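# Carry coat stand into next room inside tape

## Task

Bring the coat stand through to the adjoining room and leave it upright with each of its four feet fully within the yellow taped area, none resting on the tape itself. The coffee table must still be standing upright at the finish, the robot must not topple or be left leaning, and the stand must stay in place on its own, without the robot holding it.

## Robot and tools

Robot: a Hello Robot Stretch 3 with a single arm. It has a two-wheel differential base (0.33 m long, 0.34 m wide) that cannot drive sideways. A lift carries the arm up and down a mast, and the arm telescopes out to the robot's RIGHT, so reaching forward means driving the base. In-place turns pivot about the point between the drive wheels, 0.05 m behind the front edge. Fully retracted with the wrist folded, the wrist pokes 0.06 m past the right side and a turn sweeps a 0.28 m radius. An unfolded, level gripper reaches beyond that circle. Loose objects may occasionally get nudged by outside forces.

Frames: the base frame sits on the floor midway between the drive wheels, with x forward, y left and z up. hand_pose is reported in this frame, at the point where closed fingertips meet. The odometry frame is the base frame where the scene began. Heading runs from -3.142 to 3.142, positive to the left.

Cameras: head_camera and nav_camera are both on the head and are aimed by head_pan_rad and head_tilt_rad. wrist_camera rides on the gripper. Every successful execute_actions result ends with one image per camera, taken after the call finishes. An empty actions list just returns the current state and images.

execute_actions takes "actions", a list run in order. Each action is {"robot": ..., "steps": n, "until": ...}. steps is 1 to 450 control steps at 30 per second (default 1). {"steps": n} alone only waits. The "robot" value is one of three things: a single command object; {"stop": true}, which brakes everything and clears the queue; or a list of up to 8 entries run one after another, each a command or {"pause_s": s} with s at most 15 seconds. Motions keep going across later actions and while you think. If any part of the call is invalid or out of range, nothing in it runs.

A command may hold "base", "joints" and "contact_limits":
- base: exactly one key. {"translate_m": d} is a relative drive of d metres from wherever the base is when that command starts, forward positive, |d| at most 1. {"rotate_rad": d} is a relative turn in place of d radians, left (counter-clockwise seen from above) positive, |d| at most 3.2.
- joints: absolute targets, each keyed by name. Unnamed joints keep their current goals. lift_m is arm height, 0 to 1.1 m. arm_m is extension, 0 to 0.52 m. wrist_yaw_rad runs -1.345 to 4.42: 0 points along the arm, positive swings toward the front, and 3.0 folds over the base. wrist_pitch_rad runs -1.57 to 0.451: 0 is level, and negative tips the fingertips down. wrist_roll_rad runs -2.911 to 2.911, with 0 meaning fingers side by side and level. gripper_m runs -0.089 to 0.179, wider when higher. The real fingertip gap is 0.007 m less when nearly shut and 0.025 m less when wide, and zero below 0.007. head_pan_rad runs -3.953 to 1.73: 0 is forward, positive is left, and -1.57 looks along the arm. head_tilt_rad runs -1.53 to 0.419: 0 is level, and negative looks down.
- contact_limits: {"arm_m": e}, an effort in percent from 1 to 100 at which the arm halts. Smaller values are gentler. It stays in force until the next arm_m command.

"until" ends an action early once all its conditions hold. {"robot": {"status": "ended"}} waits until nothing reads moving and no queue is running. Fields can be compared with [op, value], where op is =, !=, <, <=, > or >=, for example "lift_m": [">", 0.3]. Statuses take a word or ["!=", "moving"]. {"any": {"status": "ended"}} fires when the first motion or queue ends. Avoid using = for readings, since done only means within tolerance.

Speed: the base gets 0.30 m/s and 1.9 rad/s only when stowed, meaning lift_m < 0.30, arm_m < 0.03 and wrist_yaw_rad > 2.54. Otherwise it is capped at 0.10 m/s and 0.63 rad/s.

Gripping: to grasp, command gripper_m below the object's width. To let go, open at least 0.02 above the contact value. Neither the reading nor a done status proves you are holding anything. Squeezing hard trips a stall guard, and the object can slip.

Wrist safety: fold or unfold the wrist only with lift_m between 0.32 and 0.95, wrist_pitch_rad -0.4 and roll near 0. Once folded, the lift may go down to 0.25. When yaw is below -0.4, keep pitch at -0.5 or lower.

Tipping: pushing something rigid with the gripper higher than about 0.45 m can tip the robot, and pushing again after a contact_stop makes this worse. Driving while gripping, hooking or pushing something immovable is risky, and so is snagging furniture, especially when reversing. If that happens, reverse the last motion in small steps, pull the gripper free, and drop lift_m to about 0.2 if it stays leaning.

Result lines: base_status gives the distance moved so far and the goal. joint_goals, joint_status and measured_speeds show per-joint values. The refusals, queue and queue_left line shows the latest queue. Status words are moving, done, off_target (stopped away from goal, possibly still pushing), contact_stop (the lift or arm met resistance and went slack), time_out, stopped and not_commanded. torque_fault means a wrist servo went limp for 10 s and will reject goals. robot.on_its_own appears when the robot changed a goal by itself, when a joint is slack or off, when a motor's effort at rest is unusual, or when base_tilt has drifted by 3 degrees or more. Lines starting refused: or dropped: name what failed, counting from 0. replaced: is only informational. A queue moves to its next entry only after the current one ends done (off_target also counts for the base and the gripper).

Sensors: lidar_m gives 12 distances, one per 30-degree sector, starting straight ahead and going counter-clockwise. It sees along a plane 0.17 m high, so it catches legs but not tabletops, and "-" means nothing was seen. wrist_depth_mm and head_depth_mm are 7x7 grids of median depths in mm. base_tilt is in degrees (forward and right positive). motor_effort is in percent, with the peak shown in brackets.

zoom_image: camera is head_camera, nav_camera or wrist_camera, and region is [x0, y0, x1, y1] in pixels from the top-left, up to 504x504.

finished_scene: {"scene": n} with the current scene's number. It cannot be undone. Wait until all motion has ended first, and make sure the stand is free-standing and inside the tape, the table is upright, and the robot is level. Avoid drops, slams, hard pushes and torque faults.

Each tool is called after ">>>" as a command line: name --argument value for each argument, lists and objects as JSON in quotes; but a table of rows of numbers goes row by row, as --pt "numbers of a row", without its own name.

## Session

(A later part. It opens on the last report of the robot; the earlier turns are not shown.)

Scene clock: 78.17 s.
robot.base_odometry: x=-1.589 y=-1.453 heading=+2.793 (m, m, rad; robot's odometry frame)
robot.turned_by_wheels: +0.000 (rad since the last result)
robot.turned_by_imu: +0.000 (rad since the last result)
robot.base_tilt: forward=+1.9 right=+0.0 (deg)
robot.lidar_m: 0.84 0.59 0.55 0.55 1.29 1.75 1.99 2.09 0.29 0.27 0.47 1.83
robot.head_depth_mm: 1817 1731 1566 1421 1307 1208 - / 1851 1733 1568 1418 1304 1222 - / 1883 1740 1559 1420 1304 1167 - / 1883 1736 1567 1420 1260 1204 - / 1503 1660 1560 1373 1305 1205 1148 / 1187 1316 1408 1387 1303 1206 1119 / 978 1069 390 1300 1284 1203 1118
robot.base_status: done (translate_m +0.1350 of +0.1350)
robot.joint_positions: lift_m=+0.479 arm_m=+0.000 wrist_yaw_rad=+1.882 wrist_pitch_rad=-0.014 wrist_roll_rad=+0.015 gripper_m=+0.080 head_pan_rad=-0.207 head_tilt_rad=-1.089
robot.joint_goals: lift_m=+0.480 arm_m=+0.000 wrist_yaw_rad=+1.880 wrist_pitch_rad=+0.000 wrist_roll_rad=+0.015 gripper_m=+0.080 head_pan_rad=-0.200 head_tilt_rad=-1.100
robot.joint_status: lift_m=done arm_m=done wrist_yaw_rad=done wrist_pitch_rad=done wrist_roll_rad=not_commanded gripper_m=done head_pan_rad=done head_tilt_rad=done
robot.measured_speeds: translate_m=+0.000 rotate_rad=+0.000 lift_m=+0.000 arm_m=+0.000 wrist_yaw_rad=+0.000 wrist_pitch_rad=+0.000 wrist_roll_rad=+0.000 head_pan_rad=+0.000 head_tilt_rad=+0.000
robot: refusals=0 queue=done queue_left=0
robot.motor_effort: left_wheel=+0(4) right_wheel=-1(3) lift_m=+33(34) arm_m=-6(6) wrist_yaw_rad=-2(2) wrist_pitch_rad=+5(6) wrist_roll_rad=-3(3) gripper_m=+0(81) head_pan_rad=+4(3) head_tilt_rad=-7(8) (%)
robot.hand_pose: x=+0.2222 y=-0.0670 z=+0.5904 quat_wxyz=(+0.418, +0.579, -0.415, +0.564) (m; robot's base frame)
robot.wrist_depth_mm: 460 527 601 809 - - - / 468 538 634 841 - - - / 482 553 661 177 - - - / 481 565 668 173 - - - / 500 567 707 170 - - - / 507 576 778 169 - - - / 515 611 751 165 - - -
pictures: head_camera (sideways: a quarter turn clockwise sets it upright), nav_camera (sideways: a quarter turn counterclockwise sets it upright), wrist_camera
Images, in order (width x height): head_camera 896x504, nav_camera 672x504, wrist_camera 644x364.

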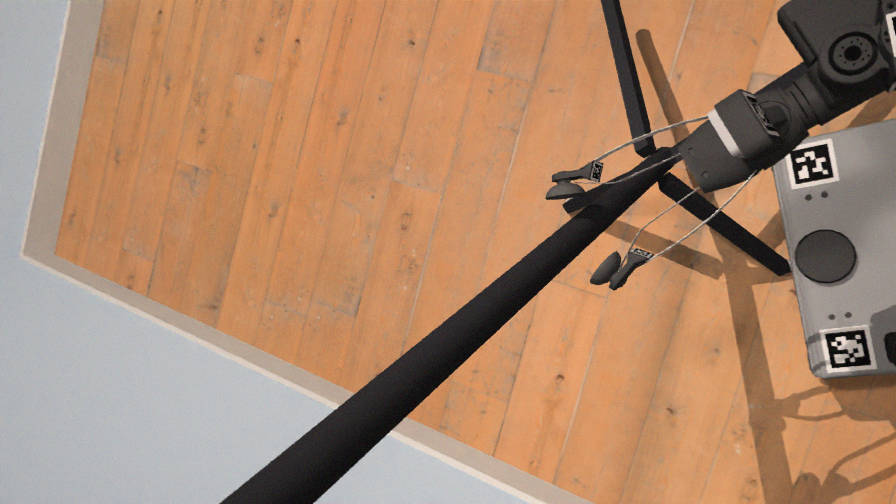

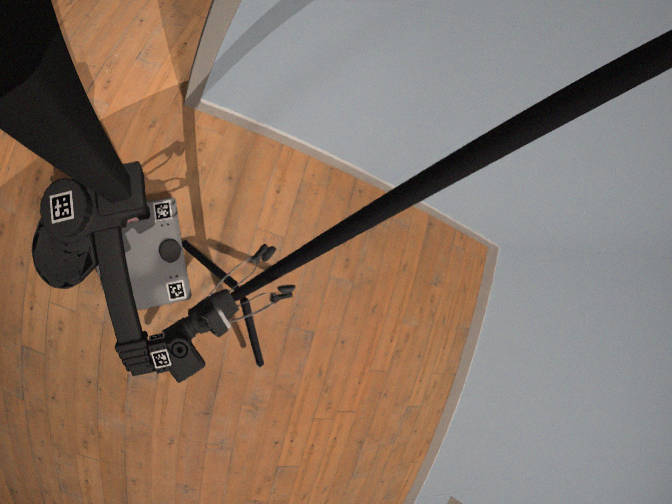

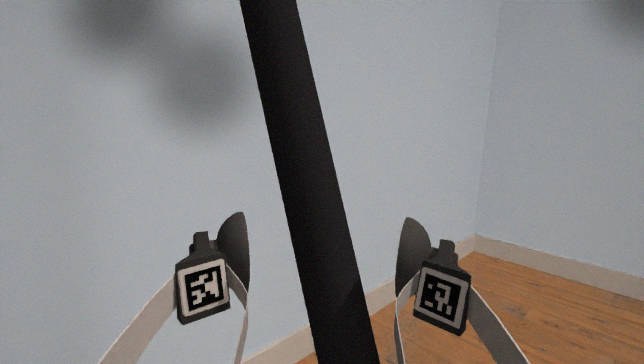

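Loose cage keeps it controlled; extend.

>>> execute_actions --actions '[{"robot":[{"joints":{"gripper_m":0.06}},{"joints":{"arm_m":0.04}},{"joints":{"arm_m":0.08}},{"joints":{"arm_m":0.11}},{"joints":{"arm_m":0.14}},{"joints":{"arm_m":0.17,"head_pan_rad":-0.6}}],"steps":300,"until":{"robot":{"status":"ended"}}}]'

Scene clock: 84.87 s.
robot.base_odometry: x=-1.589 y=-1.453 heading=+2.793 (m, m, rad; robot's odometry frame)
robot.turned_by_wheels: +0.000 (rad since the last result)
robot.turned_by_imu: -0.001 (rad since the last result)
robot.base_tilt: forward=+1.9 right=-0.1 (deg)
robot.lidar_m: 0.84 0.59 0.55 0.55 1.30 1.75 1.99 2.09 0.29 0.27 0.47 1.84
robot.head_depth_mm: 1878 1738 1562 1427 1341 1205 1131 / 1895 1737 1567 1427 1288 1205 1143 / 1887 1732 1560 1417 1291 1205 - / 1867 1729 1557 1420 1310 1193 - / 1856 1738 1571 1423 1269 1205 1141 / 1846 1739 1563 1418 1269 1204 1118 / 1841 1729 1563 1421 1288 1205 1118
robot.base_status: done (translate_m +0.1350 of +0.1350)
robot.joint_positions: lift_m=+0.479 arm_m=+0.170 wrist_yaw_rad=+1.881 wrist_pitch_rad=-0.014 wrist_roll_rad=+0.014 gripper_m=+0.060 head_pan_rad=-0.593 head_tilt_rad=-1.089
robot.joint_goals: lift_m=+0.480 arm_m=+0.170 wrist_yaw_rad=+1.880 wrist_pitch_rad=+0.000 wrist_roll_rad=+0.014 gripper_m=+0.060 head_pan_rad=-0.600 head_tilt_rad=-1.100
robot.joint_status: lift_m=done arm_m=done wrist_yaw_rad=done wrist_pitch_rad=done wrist_roll_rad=not_commanded gripper_m=done head_pan_rad=done head_tilt_rad=done
robot.measured_speeds: translate_m=+0.000 rotate_rad=+0.000 lift_m=+0.000 arm_m=+0.000 wrist_yaw_rad=+0.000 wrist_pitch_rad=+0.000 wrist_roll_rad=+0.000 head_pan_rad=+0.000 head_tilt_rad=+0.000
robot: refusals=0 queue=done queue_left=0
robot.motor_effort: left_wheel=+0(2) right_wheel=-1(1) lift_m=+33(33) arm_m=+4(5) wrist_yaw_rad=-1(35) wrist_pitch_rad=+6(6) wrist_roll_rad=-3(3) gripper_m=+0(72) head_pan_rad=-4(29) head_tilt_rad=-8(8) (%)
robot.hand_pose: x=+0.2223 y=-0.2365 z=+0.5904 quat_wxyz=(+0.418, +0.578, -0.415, +0.564) (m; robot's base frame)
robot.wrist_depth_mm: 237 668 783 994 - - - / 392 679 791 - - - - / 569 687 835 - - - - / 575 688 851 - - - - / 593 710 812 - - - - / 614 229 - - - - - / 642 216 910 - 932 - -
pictures: head_camera (sideways: a quarter turn clockwise sets it upright), nav_camera (sideways: a quarter turn counterclockwise sets it upright), wrist_camera
Images, in order (width x height): head_camera 896x504, nav_camera 672x504, wrist_camera 644x364.

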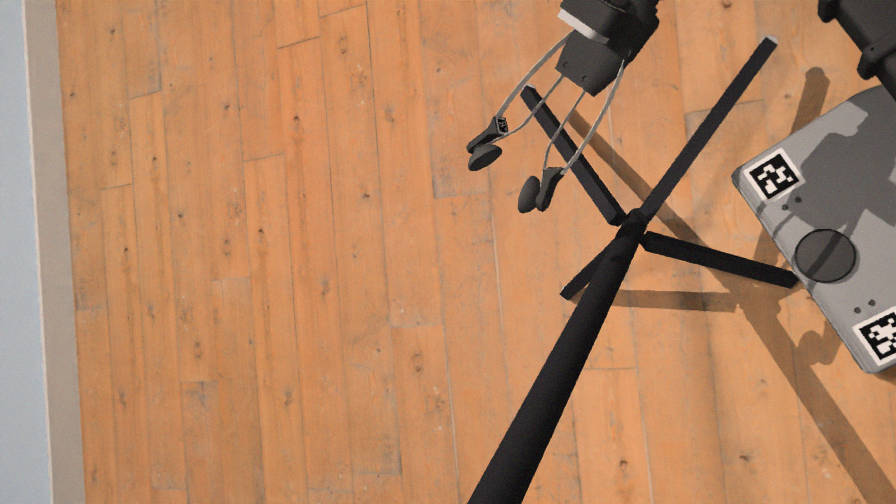

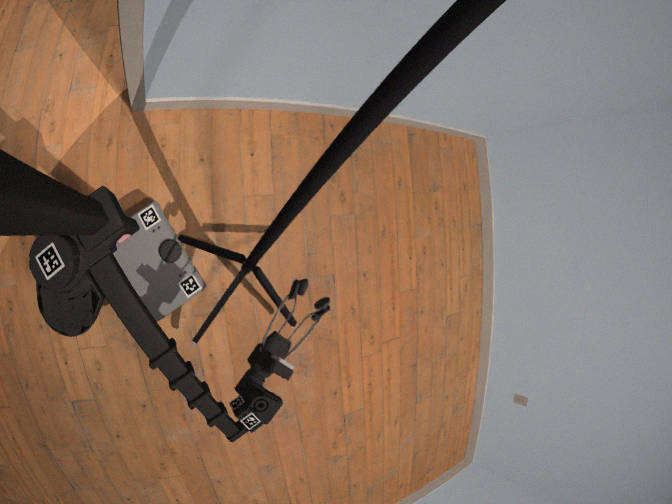

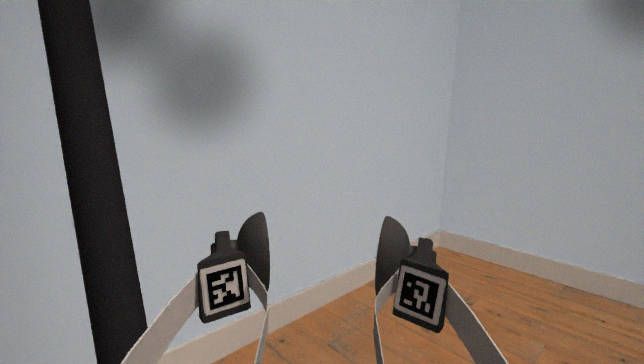

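Redo with a firm grip, moving right and back together.

>>> execute_actions --actions '[{"robot":[{"base":{"translate_m":-0.12},"joints":{"gripper_m":0.17}},{"joints":{"arm_m":0}},{"base":{"translate_m":0.125}},{"joints":{"gripper_m":-0.024}},{"base":{"translate_m":-0.03},"joints":{"arm_m":0.04}},{"base":{"translate_m":-0.03},"joints":{"arm_m":0.08}}],"steps":450,"until":{"robot":{"status":"ended"}}},{"steps":150,"until":{"robot":{"status":"ended"}}}]'

Scene clock: 97.60 s.
robot.base_odometry: x=-1.537 y=-1.472 heading=+2.793 (m, m, rad; robot's odometry frame)
robot.turned_by_wheels: +0.000 (rad since the last result)
robot.turned_by_imu: -0.001 (rad since the last result)
robot.base_tilt: forward=+1.9 right=-0.1 (deg)
robot.lidar_m: 0.88 0.61 0.57 1.61 1.26 1.82 1.94 2.07 1.95 0.26 0.50 0.18
robot.head_depth_mm: 1923 1739 1563 1417 1306 1234 1135 / 1908 1736 1568 1420 1313 1170 1144 / 1909 1733 1562 1430 1292 1207 - / 1884 1731 1560 1420 1258 1192 - / 1878 1734 1559 1422 1271 1203 1140 / 1884 1733 1557 1423 1287 1201 1122 / 1865 1728 1564 1363 1297 1202 1114
robot.base_status: done (translate_m -0.0300 of -0.0300)
robot.joint_positions: lift_m=+0.479 arm_m=+0.080 wrist_yaw_rad=+1.881 wrist_pitch_rad=-0.014 wrist_roll_rad=+0.005 gripper_m=-0.024 head_pan_rad=-0.593 head_tilt_rad=-1.089
robot.joint_goals: lift_m=+0.480 arm_m=+0.080 wrist_yaw_rad=+1.880 wrist_pitch_rad=+0.000 wrist_roll_rad=+0.005 gripper_m=-0.024 head_pan_rad=-0.600 head_tilt_rad=-1.100
robot.joint_status: lift_m=done arm_m=done wrist_yaw_rad=done wrist_pitch_rad=done wrist_roll_rad=not_commanded gripper_m=done head_pan_rad=done head_tilt_rad=done
robot.measured_speeds: translate_m=+0.000 rotate_rad=+0.000 lift_m=+0.000 arm_m=+0.000 wrist_yaw_rad=+0.000 wrist_pitch_rad=+0.000 wrist_roll_rad=+0.000 head_pan_rad=+0.000 head_tilt_rad=+0.000
robot: refusals=0 queue=done queue_left=0
robot.motor_effort: left_wheel=+1(6) right_wheel=+0(13) lift_m=+32(33) arm_m=+4(8) wrist_yaw_rad=-1(18) wrist_pitch_rad=+5(6) wrist_roll_rad=+3(20) gripper_m=-10(94) head_pan_rad=-3(3) head_tilt_rad=-8(7) (%)
robot.hand_pose: x=+0.2223 y=-0.1465 z=+0.5905 quat_wxyz=(+0.420, +0.575, -0.413, +0.567) (m; robot's base frame)
robot.wrist_depth_mm: 527 610 673 900 - - - / 548 618 699 934 - - - / 552 646 714 968 - - - / 562 633 733 - - - - / 577 666 726 - - - - / 569 681 773 - - - - / 599 708 799 993 - - -
pictures: head_camera (sideways: a quarter turn clockwise sets it upright), nav_camera (sideways: a quarter turn counterclockwise sets it upright), wrist_camera
Images, in order (width x height): head_camera 896x504, nav_camera 672x504, wrist_camera 644x364.

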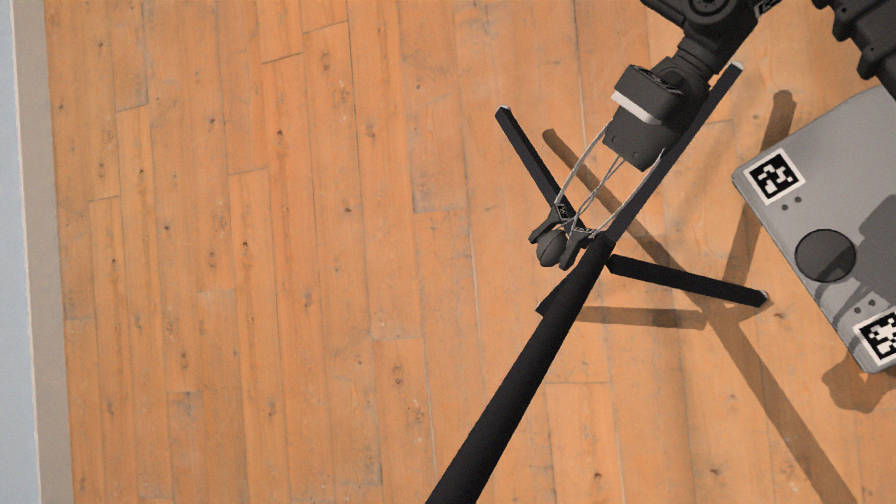

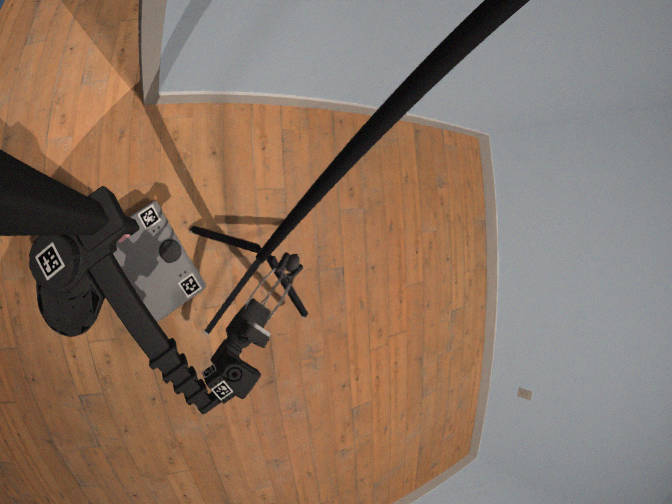

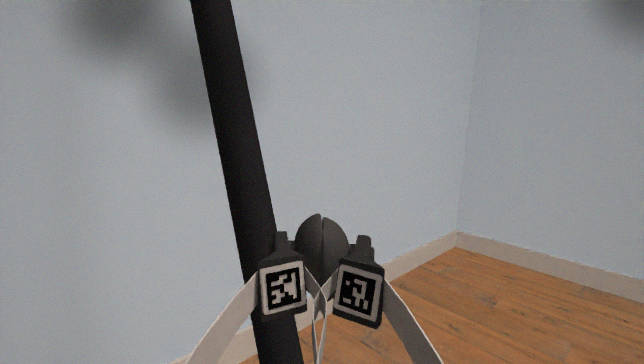

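>>> execute_actions --actions '[{"robot":[{"base":{"translate_m":-0.3},"joints":{"arm_m":0,"lift_m":0.8}},{"base":{"rotate_rad":1.05},"joints":{"wrist_yaw_rad":0,"gripper_m":0.17,"head_pan_rad":-1.4,"head_tilt_rad":-0.9}},{"base":{"translate_m":0.37}}],"steps":450,"until":{"robot":{"status":"ended"}}}]'

Scene clock: 110.87 s.
robot.base_odometry: x=-1.537 y=-1.813 heading=-2.440 (m, m, rad; robot's odometry frame)
robot.turned_by_wheels: +1.050 (rad since the last result)
robot.turned_by_imu: +1.046 (rad since the last result)
robot.base_tilt: forward=+2.0 right=-0.1 (deg)
robot.lidar_m: 2.59 1.21 0.94 1.10 1.68 2.22 2.19 0.60 0.47 0.66 0.51 0.37
robot.head_depth_mm: 1960 2163 1868 1556 1162 - - / 1939 575 678 1611 - - 1112 / 489 2169 1867 1619 1412 1270 1137 / 1945 2092 1853 1598 1416 1257 1150 / 1291 1425 1582 1540 1413 1253 1137 / 926 989 1065 1156 1254 1221 1140 / 720 759 804 853 908 972 1093
robot.base_status: done (translate_m +0.3700 of +0.3700)
robot.joint_positions: lift_m=+0.799 arm_m=+0.000 wrist_yaw_rad=+0.001 wrist_pitch_rad=-0.015 wrist_roll_rad=+0.005 gripper_m=+0.170 head_pan_rad=-1.393 head_tilt_rad=-0.902
robot.joint_goals: lift_m=+0.800 arm_m=+0.000 wrist_yaw_rad=+0.000 wrist_pitch_rad=+0.000 wrist_roll_rad=+0.005 gripper_m=+0.170 head_pan_rad=-1.400 head_tilt_rad=-0.900
robot.joint_status: lift_m=done arm_m=done wrist_yaw_rad=done wrist_pitch_rad=done wrist_roll_rad=not_commanded gripper_m=done head_pan_rad=done head_tilt_rad=done
robot.measured_speeds: translate_m=+0.000 rotate_rad=+0.000 lift_m=+0.000 arm_m=+0.000 wrist_yaw_rad=+0.000 wrist_pitch_rad=+0.000 wrist_roll_rad=+0.000 head_pan_rad=+0.000 head_tilt_rad=+0.000
robot: refusals=0 queue=done queue_left=0
robot.motor_effort: left_wheel=-1(4) right_wheel=+2(7) lift_m=+33(32) arm_m=-6(5) wrist_yaw_rad=-2(2) wrist_pitch_rad=+5(6) wrist_roll_rad=+2(3) gripper_m=+0(82) head_pan_rad=-4(40) head_tilt_rad=+1(25) (%)
robot.hand_pose: x=-0.0211 y=-0.4011 z=+0.9102 quat_wxyz=(+0.706, +0.006, -0.709, -0.005) (m; robot's base frame)
robot.wrist_depth_mm: 464 683 953 - - - - / 468 688 - - - - - / 466 687 - - - - - / 469 696 - - - - - / 459 771 - - - - - / 445 853 - - - - - / 491 769 - - - - -
pictures: head_camera (sideways: a quarter turn clockwise sets it upright), nav_camera (sideways: a quarter turn counterclockwise sets it upright), wrist_camera
Images, in order (width x height): head_camera 896x504, nav_camera 672x504, wrist_camera 644x364.

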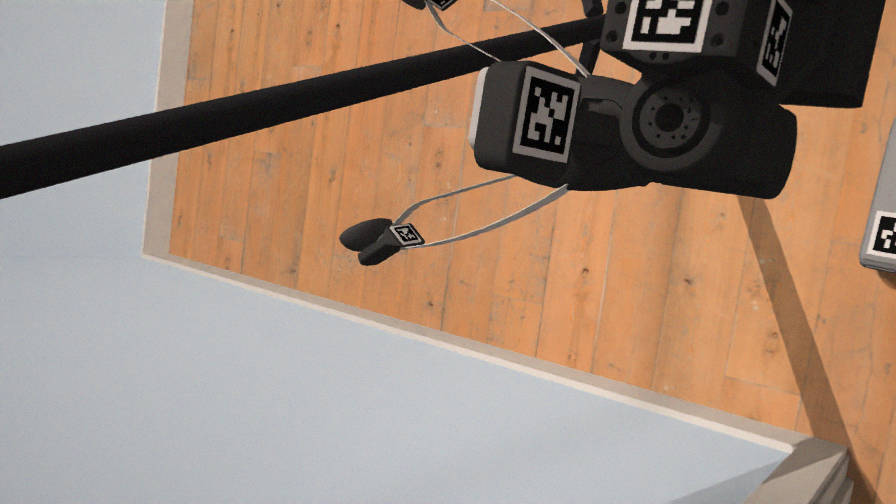

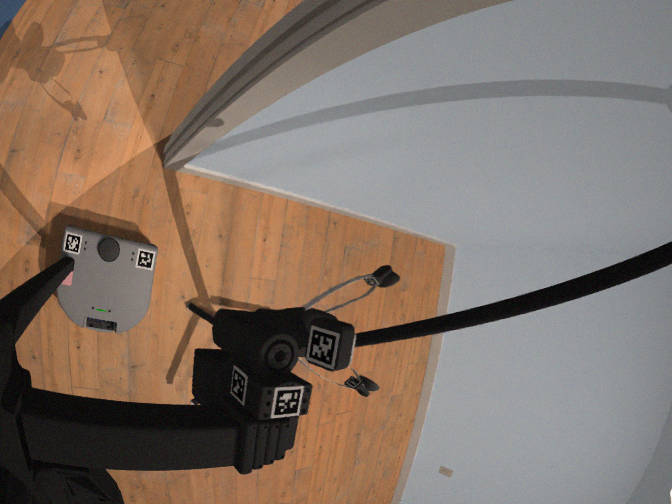

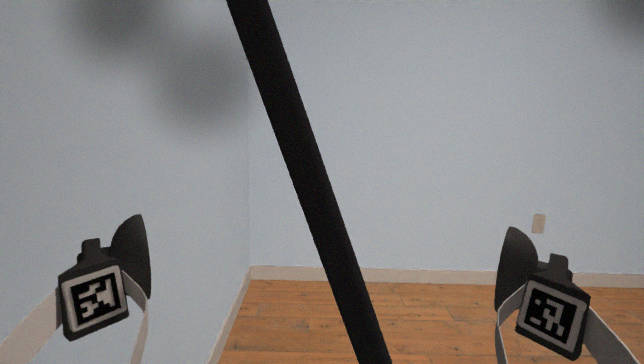

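>>> execute_actions --actions '[{"robot":[{"joints":{"arm_m":0.165,"head_pan_rad":-1.7}},{"joints":{"gripper_m":0.08}},{"base":{"translate_m":-0.1}}],"steps":450,"until":{"robot":{"status":"ended"}}}]'

Scene clock: 117.70 s.
robot.base_odometry: x=-1.461 y=-1.749 heading=-2.440 (m, m, rad; robot's odometry frame)
robot.turned_by_wheels: +0.000 (rad since the last result)
robot.turned_by_imu: -0.001 (rad since the last result)
robot.base_tilt: forward=+1.9 right=-0.1 (deg)
robot.lidar_m: 0.50 1.21 0.97 1.42 1.68 2.20 2.09 2.14 0.46 0.45 0.66 0.46
robot.head_depth_mm: 2129 2236 1873 1646 - - 1124 / 2118 2225 1950 - 1380 1262 1147 / 2071 2232 1961 - 1336 1262 1157 / 2043 2208 - - 1392 1242 1157 / 488 2130 1857 1599 1410 1259 1135 / 1982 2153 1855 1601 1407 1254 1133 / 1970 2130 1858 1598 1403 1250 1135
robot.base_status: done (translate_m -0.1000 of -0.1000)
robot.joint_positions: lift_m=+0.799 arm_m=+0.165 wrist_yaw_rad=-0.002 wrist_pitch_rad=-0.014 wrist_roll_rad=+0.007 gripper_m=+0.080 head_pan_rad=-1.693 head_tilt_rad=-0.902
robot.joint_goals: lift_m=+0.800 arm_m=+0.165 wrist_yaw_rad=+0.000 wrist_pitch_rad=+0.000 wrist_roll_rad=+0.007 gripper_m=+0.080 head_pan_rad=-1.700 head_tilt_rad=-0.900
robot.joint_status: lift_m=done arm_m=done wrist_yaw_rad=done wrist_pitch_rad=done wrist_roll_rad=not_commanded gripper_m=done head_pan_rad=done head_tilt_rad=done
robot.measured_speeds: translate_m=+0.000 rotate_rad=+0.000 lift_m=+0.000 arm_m=+0.000 wrist_yaw_rad=+0.000 wrist_pitch_rad=+0.000 wrist_roll_rad=+0.000 head_pan_rad=+0.000 head_tilt_rad=+0.000
robot: refusals=0 queue=done queue_left=0
robot.motor_effort: left_wheel=-2(5) right_wheel=+2(13) lift_m=+32(33) arm_m=+3(6) wrist_yaw_rad=+3(27) wrist_pitch_rad=+6(6) wrist_roll_rad=+2(3) gripper_m=+0(83) head_pan_rad=-4(24) head_tilt_rad=+2(1) (%)
robot.hand_pose: x=-0.0220 y=-0.5657 z=+0.9106 quat_wxyz=(+0.705, +0.004, -0.709, -0.006) (m; robot's base frame)
robot.wrist_depth_mm: 607 875 - 110 - - - / 604 876 - 113 - - - / 615 912 - 117 - - - / 611 899 - 120 - - - / 599 890 - 124 - - - / 618 829 - 131 133 - - / 619 - - - - - -
pictures: head_camera (sideways: a quarter turn clockwise sets it upright), nav_camera (sideways: a quarter turn counterclockwise sets it upright), wrist_camera
Images, in order (width x height): head_camera 896x504, nav_camera 672x504, wrist_camera 644x364.

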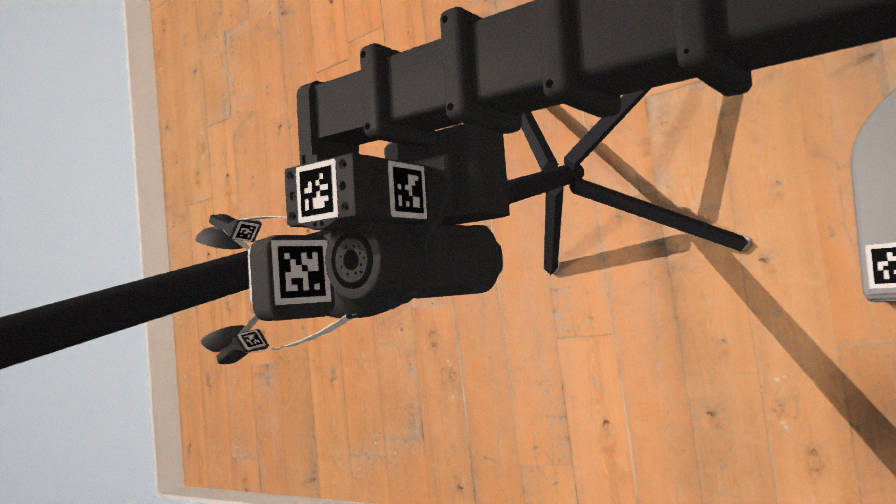

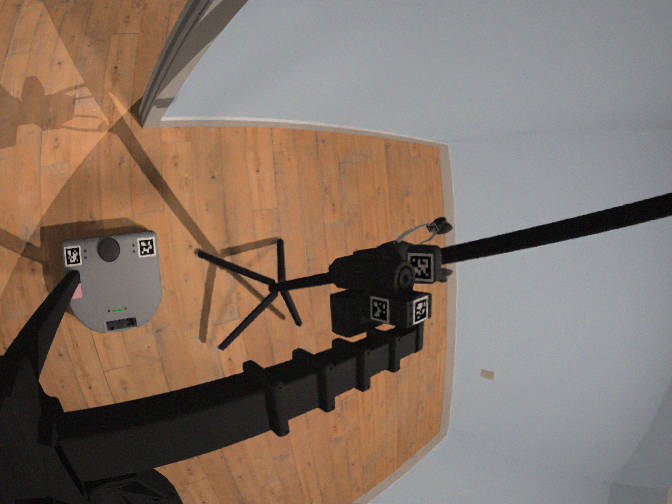

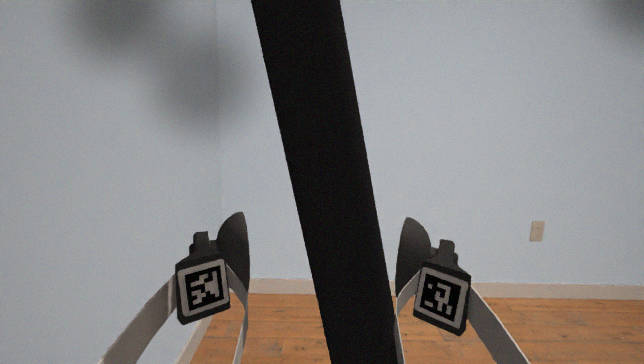

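>>> execute_actions --actions '[{"robot":[{"base":{"translate_m":-0.22}},{"joints":{"gripper_m":0.17}},{"joints":{"lift_m":0.3,"arm_m":0,"head_pan_rad":-1.2,"head_tilt_rad":-1.1}}],"steps":450,"until":{"robot":{"status":"ended"}}}]'

Scene clock: 128.47 s.
robot.base_odometry: x=-1.293 y=-1.607 heading=-2.440 (m, m, rad; robot's odometry frame)
robot.turned_by_wheels: +0.000 (rad since the last result)
robot.turned_by_imu: -0.001 (rad since the last result)
robot.base_tilt: forward=+1.9 right=-0.1 (deg)
robot.lidar_m: 0.67 1.20 1.08 1.63 1.67 1.97 1.87 1.91 2.26 0.46 1.00 0.69
robot.head_depth_mm: 1960 1740 1500 1425 1305 1209 1120 / 1953 1743 1562 1177 1296 1236 - / 1961 1744 1565 1414 1305 - - / 1898 1740 1565 1424 1287 1216 - / 1590 1689 1571 1423 1307 1205 1118 / 1275 1438 1519 1425 1309 1201 1123 / 1072 1184 1316 1385 1300 1203 1120
robot.base_status: done (translate_m -0.2200 of -0.2200)
robot.joint_positions: lift_m=+0.301 arm_m=+0.000 wrist_yaw_rad=-0.001 wrist_pitch_rad=-0.021 wrist_roll_rad=+0.014 gripper_m=+0.170 head_pan_rad=-1.207 head_tilt_rad=-1.087
robot.joint_goals: lift_m=+0.300 arm_m=+0.000 wrist_yaw_rad=+0.000 wrist_pitch_rad=+0.000 wrist_roll_rad=+0.014 gripper_m=+0.170 head_pan_rad=-1.200 head_tilt_rad=-1.100
robot.joint_status: lift_m=done arm_m=done wrist_yaw_rad=done wrist_pitch_rad=done wrist_roll_rad=not_commanded gripper_m=done head_pan_rad=done head_tilt_rad=done
robot.measured_speeds: translate_m=+0.000 rotate_rad=+0.000 lift_m=+0.000 arm_m=+0.000 wrist_yaw_rad=+0.000 wrist_pitch_rad=+0.000 wrist_roll_rad=+0.000 head_pan_rad=+0.000 head_tilt_rad=+0.000
robot: refusals=0 queue=done queue_left=0
robot.motor_effort: left_wheel=-1(8) right_wheel=+2(12) lift_m=+12(30) arm_m=-6(8) wrist_yaw_rad=+2(35) wrist_pitch_rad=+8(18) wrist_roll_rad=-2(3) gripper_m=+0(83) head_pan_rad=+4(31) head_tilt_rad=-8(31) (%)
robot.hand_pose: x=-0.0216 y=-0.4010 z=+0.4097 quat_wxyz=(+0.702, +0.008, -0.712, -0.008) (m; robot's base frame)
robot.wrist_depth_mm: 841 - - - - - - / 868 - - - - - - / 856 - - - - - - / 863 - - - - - - / 851 - - - - - - / 804 888 904 820 962 954 - / 656 689 708 332 755 695 746
pictures: head_camera (sideways: a quarter turn clockwise sets it upright), nav_camera (sideways: a quarter turn counterclockwise sets it upright), wrist_camera
Images, in order (width x height): head_camera 896x504, nav_camera 672x504, wrist_camera 644x364.

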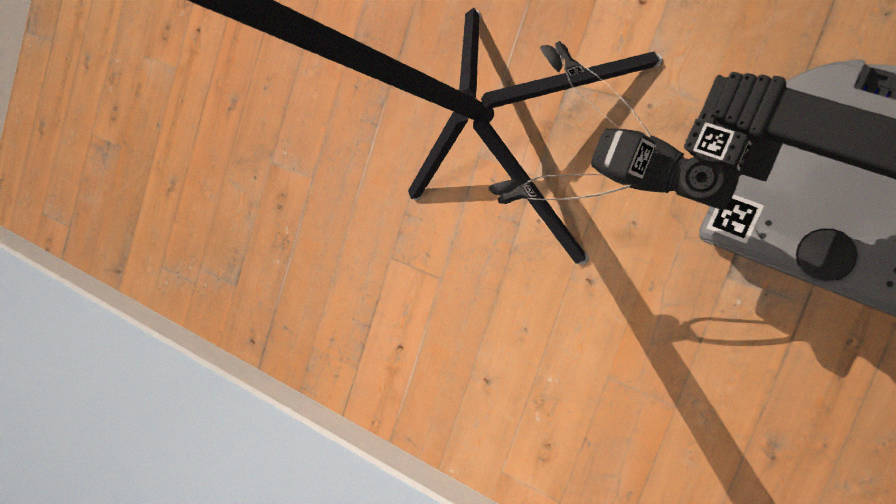

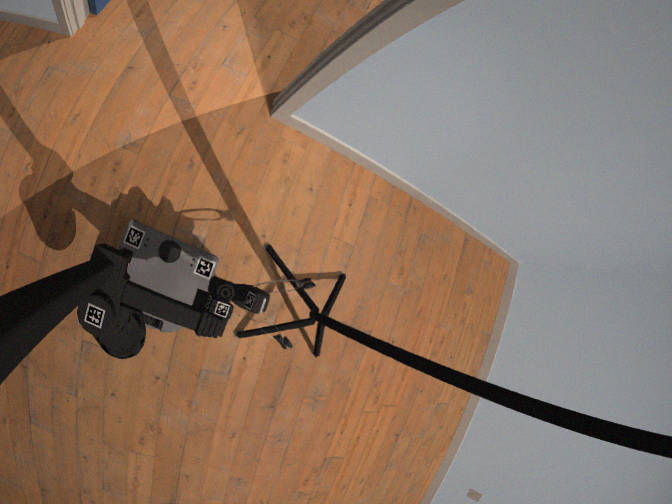

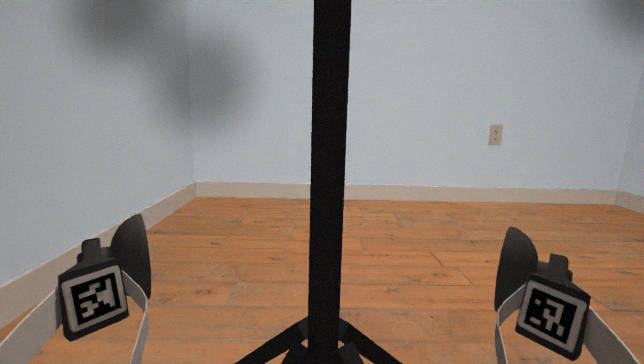

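>>> execute_actions --actions '[{"robot":[{"joints":{"lift_m":0.34,"wrist_pitch_rad":-0.4,"gripper_m":0.04}},{"joints":{"wrist_yaw_rad":3.0,"head_pan_rad":0}},{"joints":{"lift_m":0.27},"base":{"translate_m":-0.62}},{"base":{"rotate_rad":-1.57}},{"base":{"translate_m":1.0}},{"base":{"translate_m":0.15}},{"base":{"rotate_rad":1.57}},{"base":{"translate_m":0.6}}],"steps":450,"until":{"robot":{"status":"ended"}}},{"steps":450,"until":{"robot":{"status":"ended"}}},{"robot":[{"base":{"rotate_rad":1.58}},{"joints":{"lift_m":0.32},"base":{"translate_m":0.3}}],"steps":300,"until":{"robot":{"status":"ended"}}}]'

Scene clock: 159.80 s.
robot.base_odometry: x=-1.825 y=-0.943 heading=-0.860 (m, m, rad; robot's odometry frame)
robot.turned_by_wheels: +1.580 (rad since the last result)
robot.turned_by_imu: +1.567 (rad since the last result)
robot.base_tilt: forward=+1.9 right=-0.1 (deg)
robot.lidar_m: 0.22 0.21 1.89 1.80 1.84 1.36 1.30 1.09 0.77 0.73 0.75 0.23
robot.head_depth_mm: 1955 1744 1570 1430 1310 1205 1121 / 1943 1738 1564 1425 1307 1210 - / 1906 1654 1545 1427 1290 1193 - / 1948 1682 1517 664 1061 1207 - / 1938 1734 1561 1420 1289 1195 - / 1950 1736 1570 1417 1302 1204 1130 / 1948 1734 1564 1418 1309 1209 1121
robot.base_status: done (translate_m +0.3000 of +0.3000)
robot.joint_positions: lift_m=+0.319 arm_m=+0.000 wrist_yaw_rad=+2.999 wrist_pitch_rad=-0.413 wrist_roll_rad=+0.014 gripper_m=+0.040 head_pan_rad=-0.007 head_tilt_rad=-1.088
robot.joint_goals: lift_m=+0.320 arm_m=+0.000 wrist_yaw_rad=+3.000 wrist_pitch_rad=-0.400 wrist_roll_rad=+0.014 gripper_m=+0.040 head_pan_rad=+0.000 head_tilt_rad=-1.100
robot.joint_status: lift_m=done arm_m=done wrist_yaw_rad=done wrist_pitch_rad=done wrist_roll_rad=not_commanded gripper_m=done head_pan_rad=done head_tilt_rad=done
robot.measured_speeds: translate_m=+0.000 rotate_rad=+0.000 lift_m=+0.000 arm_m=+0.000 wrist_yaw_rad=+0.000 wrist_pitch_rad=+0.000 wrist_roll_rad=+0.000 head_pan_rad=+0.000 head_tilt_rad=+0.000
robot: refusals=0 queue=done queue_left=0
robot.motor_effort: left_wheel=-1(7) right_wheel=+2(9) lift_m=+33(34) arm_m=-6(5) wrist_yaw_rad=+1(4) wrist_pitch_rad=+5(8) wrist_roll_rad=-2(3) gripper_m=+0(83) head_pan_rad=+3(44) head_tilt_rad=-9(10) (%)
robot.hand_pose: x=+0.0107 y=+0.0775 z=+0.3332 quat_wxyz=(+0.195, +0.705, +0.094, +0.675) (m; robot's base frame)
robot.wrist_depth_mm: - - - - - - - / - - - - - - - / - - - - - - - / 793 794 805 831 806 812 820 / 648 653 - 650 670 682 658 / 539 539 - 558 573 560 552 / 470 490 - - 462 485 477
pictures: head_camera (sideways: a quarter turn clockwise sets it upright), nav_camera (sideways: a quarter turn counterclockwise sets it upright), wrist_camera
Images, in order (width x height): head_camera 896x504, nav_camera 672x504, wrist_camera 644x364.

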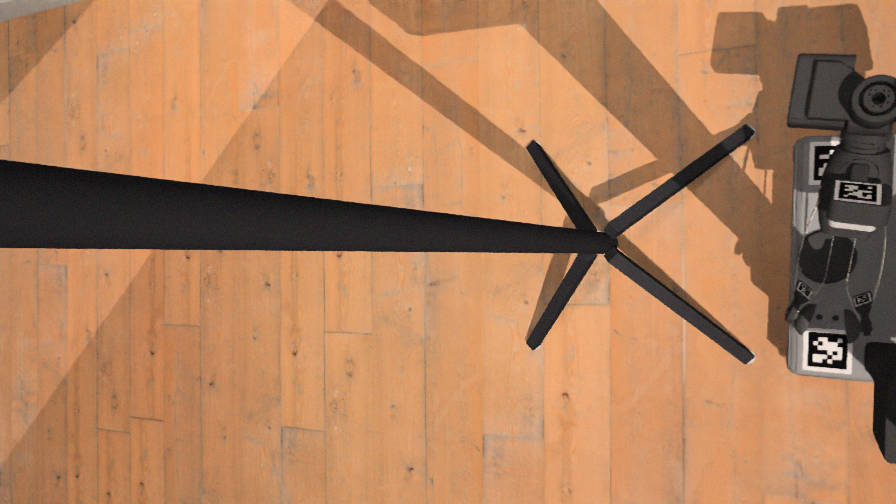

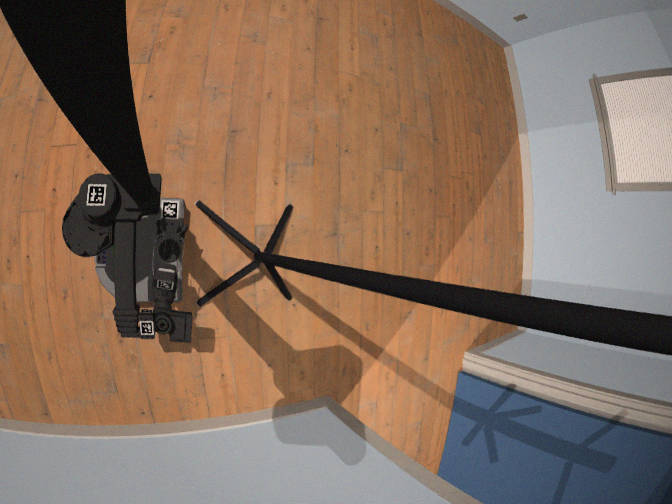

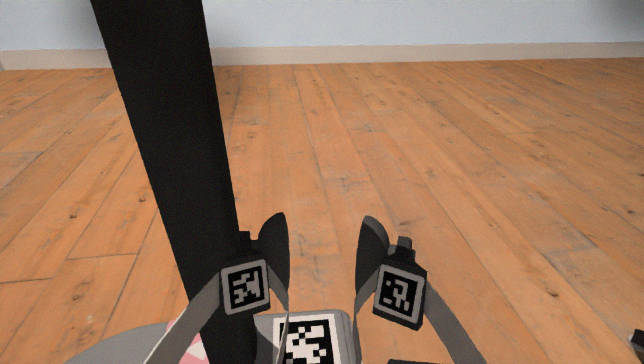

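>>> execute_actions --actions '[{"robot":{"base":{"translate_m":0.3}},"steps":200,"until":{"robot":{"status":"ended"}}}]'

Scene clock: 164.17 s.
robot.base_odometry: x=-1.629 y=-1.171 heading=-0.860 (m, m, rad; robot's odometry frame)
robot.turned_by_wheels: +0.000 (rad since the last result)
robot.turned_by_imu: +0.172 (rad since the last result)
robot.base_tilt: forward=+1.9 right=+0.0 (deg)
robot.lidar_m: 0.27 2.24 1.80 1.77 1.92 1.56 1.55 0.96 0.76 0.76 0.17 0.27
robot.head_depth_mm: 1923 1720 1557 1388 1276 1206 1122 / 1925 1723 1552 1420 590 1190 - / 1928 1721 1563 1423 1302 1168 - / 1929 1724 1554 1419 1299 1201 - / 1940 1722 1559 1415 1301 1200 - / 1935 1723 1556 1417 1298 1202 1130 / 1920 1717 1549 1416 1300 1202 1116
robot.base_status: done (translate_m +0.3000 of +0.3000)
robot.joint_positions: lift_m=+0.320 arm_m=+0.000 wrist_yaw_rad=+3.000 wrist_pitch_rad=-0.416 wrist_roll_rad=+0.014 gripper_m=+0.040 head_pan_rad=-0.002 head_tilt_rad=-1.094
robot.joint_goals: lift_m=+0.320 arm_m=+0.000 wrist_yaw_rad=+3.000 wrist_pitch_rad=-0.400 wrist_roll_rad=+0.014 gripper_m=+0.040 head_pan_rad=+0.000 head_tilt_rad=-1.100
robot.joint_status: lift_m=done arm_m=done wrist_yaw_rad=done wrist_pitch_rad=done wrist_roll_rad=not_commanded gripper_m=done head_pan_rad=done head_tilt_rad=done
robot.measured_speeds: translate_m=+0.000 rotate_rad=+0.000 lift_m=+0.000 arm_m=+0.000 wrist_yaw_rad=+0.000 wrist_pitch_rad=+0.000 wrist_roll_rad=+0.000 head_pan_rad=+0.000 head_tilt_rad=+0.000
robot: refusals=0 queue=done queue_left=0
robot.motor_effort: left_wheel=+1(75) right_wheel=+0(75) lift_m=+26(33) arm_m=-3(5) wrist_yaw_rad=+0(4) wrist_pitch_rad=+7(7) wrist_roll_rad=-3(2) gripper_m=+0(0) head_pan_rad=+1(3) head_tilt_rad=-4(8) (%)
robot.hand_pose: x=+0.0104 y=+0.0773 z=+0.3329 quat_wxyz=(+0.196, +0.705, +0.096, +0.675) (m; robot's base frame)
robot.wrist_depth_mm: - - - - - - - / - - - - - - - / - - - - - - - / 795 771 805 786 813 798 839 / 652 654 - 652 679 663 672 / 544 540 - 544 567 548 564 / 472 493 - - 465 474 481
pictures: head_camera (sideways: a quarter turn clockwise sets it upright), nav_camera (sideways: a quarter turn counterclockwise sets it upright), wrist_camera
Images, in order (width x height): head_camera 896x504, nav_camera 672x504, wrist_camera 644x364.

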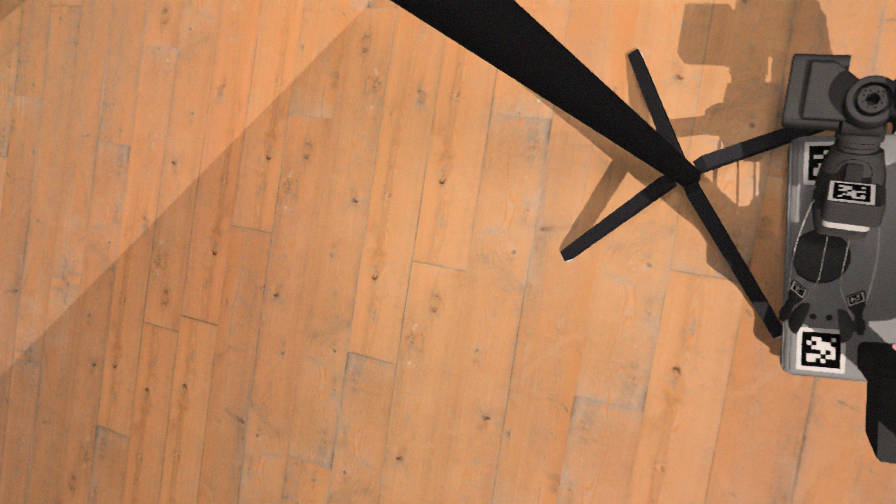

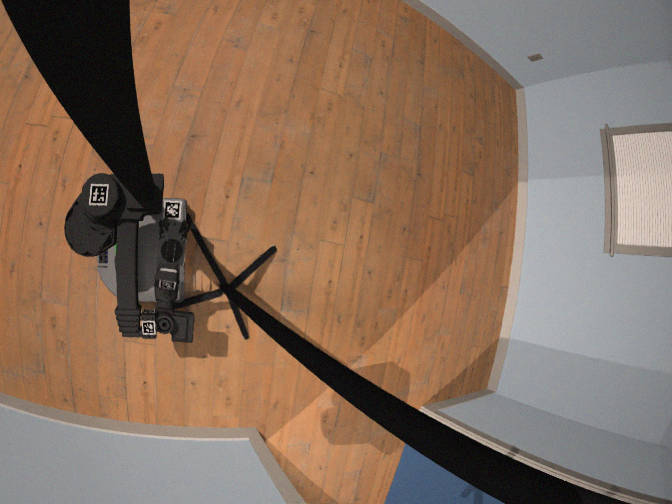

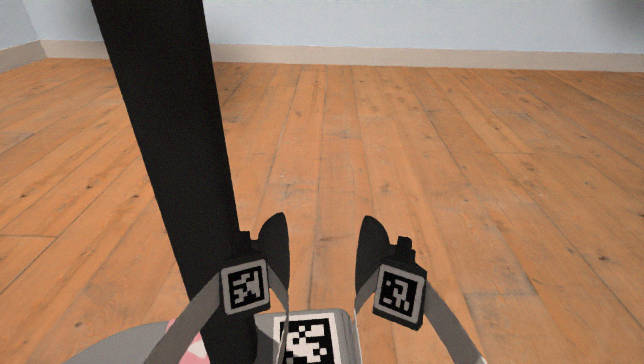

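>>> execute_actions --actions '[{"robot":[{"base":{"translate_m":-0.3},"joints":{"lift_m":0.34}},{"base":{"rotate_rad":0.12},"joints":{"wrist_yaw_rad":1.57,"gripper_m":0.16,"head_pan_rad":-0.3}},{"joints":{"wrist_pitch_rad":0,"lift_m":0.2,"arm_m":0.035}},{"base":{"translate_m":0.19}},{"joints":{"gripper_m":0.1}}],"steps":450,"until":{"robot":{"status":"ended"}}}]'

Scene clock: 176.97 s.
robot.base_odometry: x=-1.685 y=-1.071 heading=-0.740 (m, m, rad; robot's odometry frame)
robot.turned_by_wheels: +0.120 (rad since the last result)
robot.turned_by_imu: +0.118 (rad since the last result)
robot.base_tilt: forward=+2.0 right=+0.0 (deg)
robot.lidar_m: 0.23 2.05 1.77 1.77 1.67 1.43 1.43 0.89 0.77 0.76 0.25 0.23
robot.head_depth_mm: 290 350 1557 1425 1305 1210 1117 / 1937 1674 448 1387 1292 1215 - / 1926 1727 1561 1403 1260 1206 - / 1930 1725 1549 1415 1288 1191 - / 1945 1715 1561 1421 1306 1194 1151 / 1932 1721 1549 1419 1302 1196 1120 / 1929 1737 1550 1418 1302 1209 1114
robot.base_status: done (translate_m +0.1900 of +0.1900)
robot.joint_positions: lift_m=+0.201 arm_m=+0.035 wrist_yaw_rad=+1.571 wrist_pitch_rad=-0.022 wrist_roll_rad=+0.014 gripper_m=+0.100 head_pan_rad=-0.293 head_tilt_rad=-1.094
robot.joint_goals: lift_m=+0.200 arm_m=+0.035 wrist_yaw_rad=+1.570 wrist_pitch_rad=+0.000 wrist_roll_rad=+0.014 gripper_m=+0.100 head_pan_rad=-0.300 head_tilt_rad=-1.100
robot.joint_status: lift_m=done arm_m=done wrist_yaw_rad=done wrist_pitch_rad=done wrist_roll_rad=not_commanded gripper_m=done head_pan_rad=done head_tilt_rad=done
robot.measured_speeds: translate_m=+0.000 rotate_rad=+0.000 lift_m=+0.000 arm_m=+0.000 wrist_yaw_rad=+0.000 wrist_pitch_rad=+0.000 wrist_roll_rad=+0.000 head_pan_rad=+0.000 head_tilt_rad=+0.000
robot: refusals=0 queue=done queue_left=0
robot.motor_effort: left_wheel=-2(5) right_wheel=+2(6) lift_m=+12(35) arm_m=+4(5) wrist_yaw_rad=-1(2) wrist_pitch_rad=+9(9) wrist_roll_rad=-2(2) gripper_m=+0(84) head_pan_rad=-4(26) head_tilt_rad=-4(4) (%)
robot.hand_pose: x=+0.2343 y=-0.1796 z=+0.3095 quat_wxyz=(+0.502, +0.509, -0.497, +0.491) (m; robot's base frame)
robot.wrist_depth_mm: - - - 169 - - - / - - - 174 - - - / - - - 180 - - - / - - - 187 - - - / - - - 195 - - - / 718 753 736 213 737 767 760 / 544 549 508 201 525 576 578
pictures: head_camera (sideways: a quarter turn clockwise sets it upright), nav_camera (sideways: a quarter turn counterclockwise sets it upright), wrist_camera
Images, in order (width x height): head_camera 896x504, nav_camera 672x504, wrist_camera 644x364.

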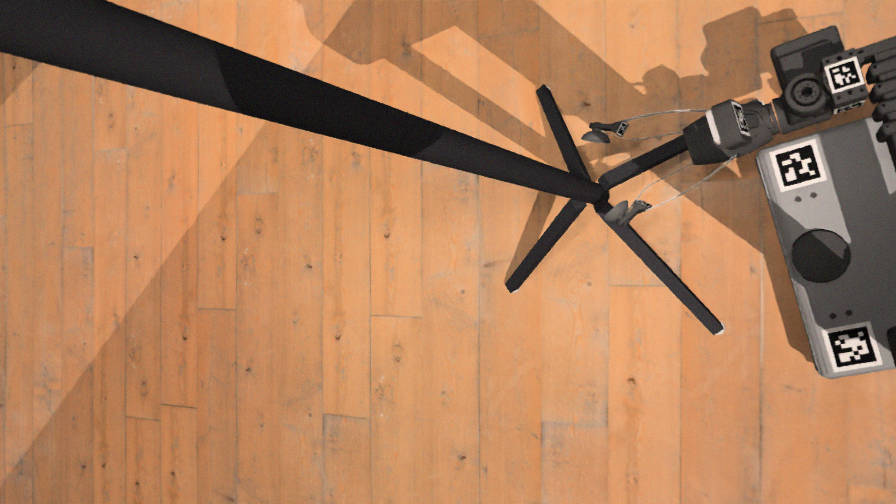

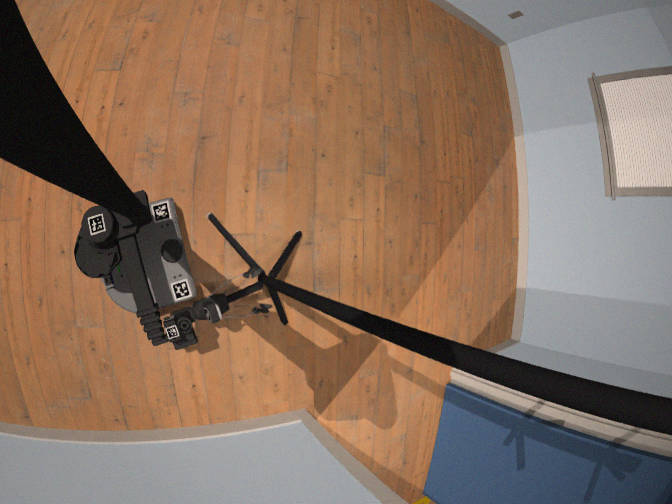

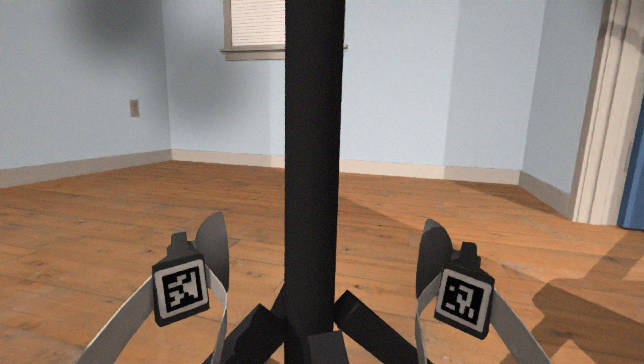

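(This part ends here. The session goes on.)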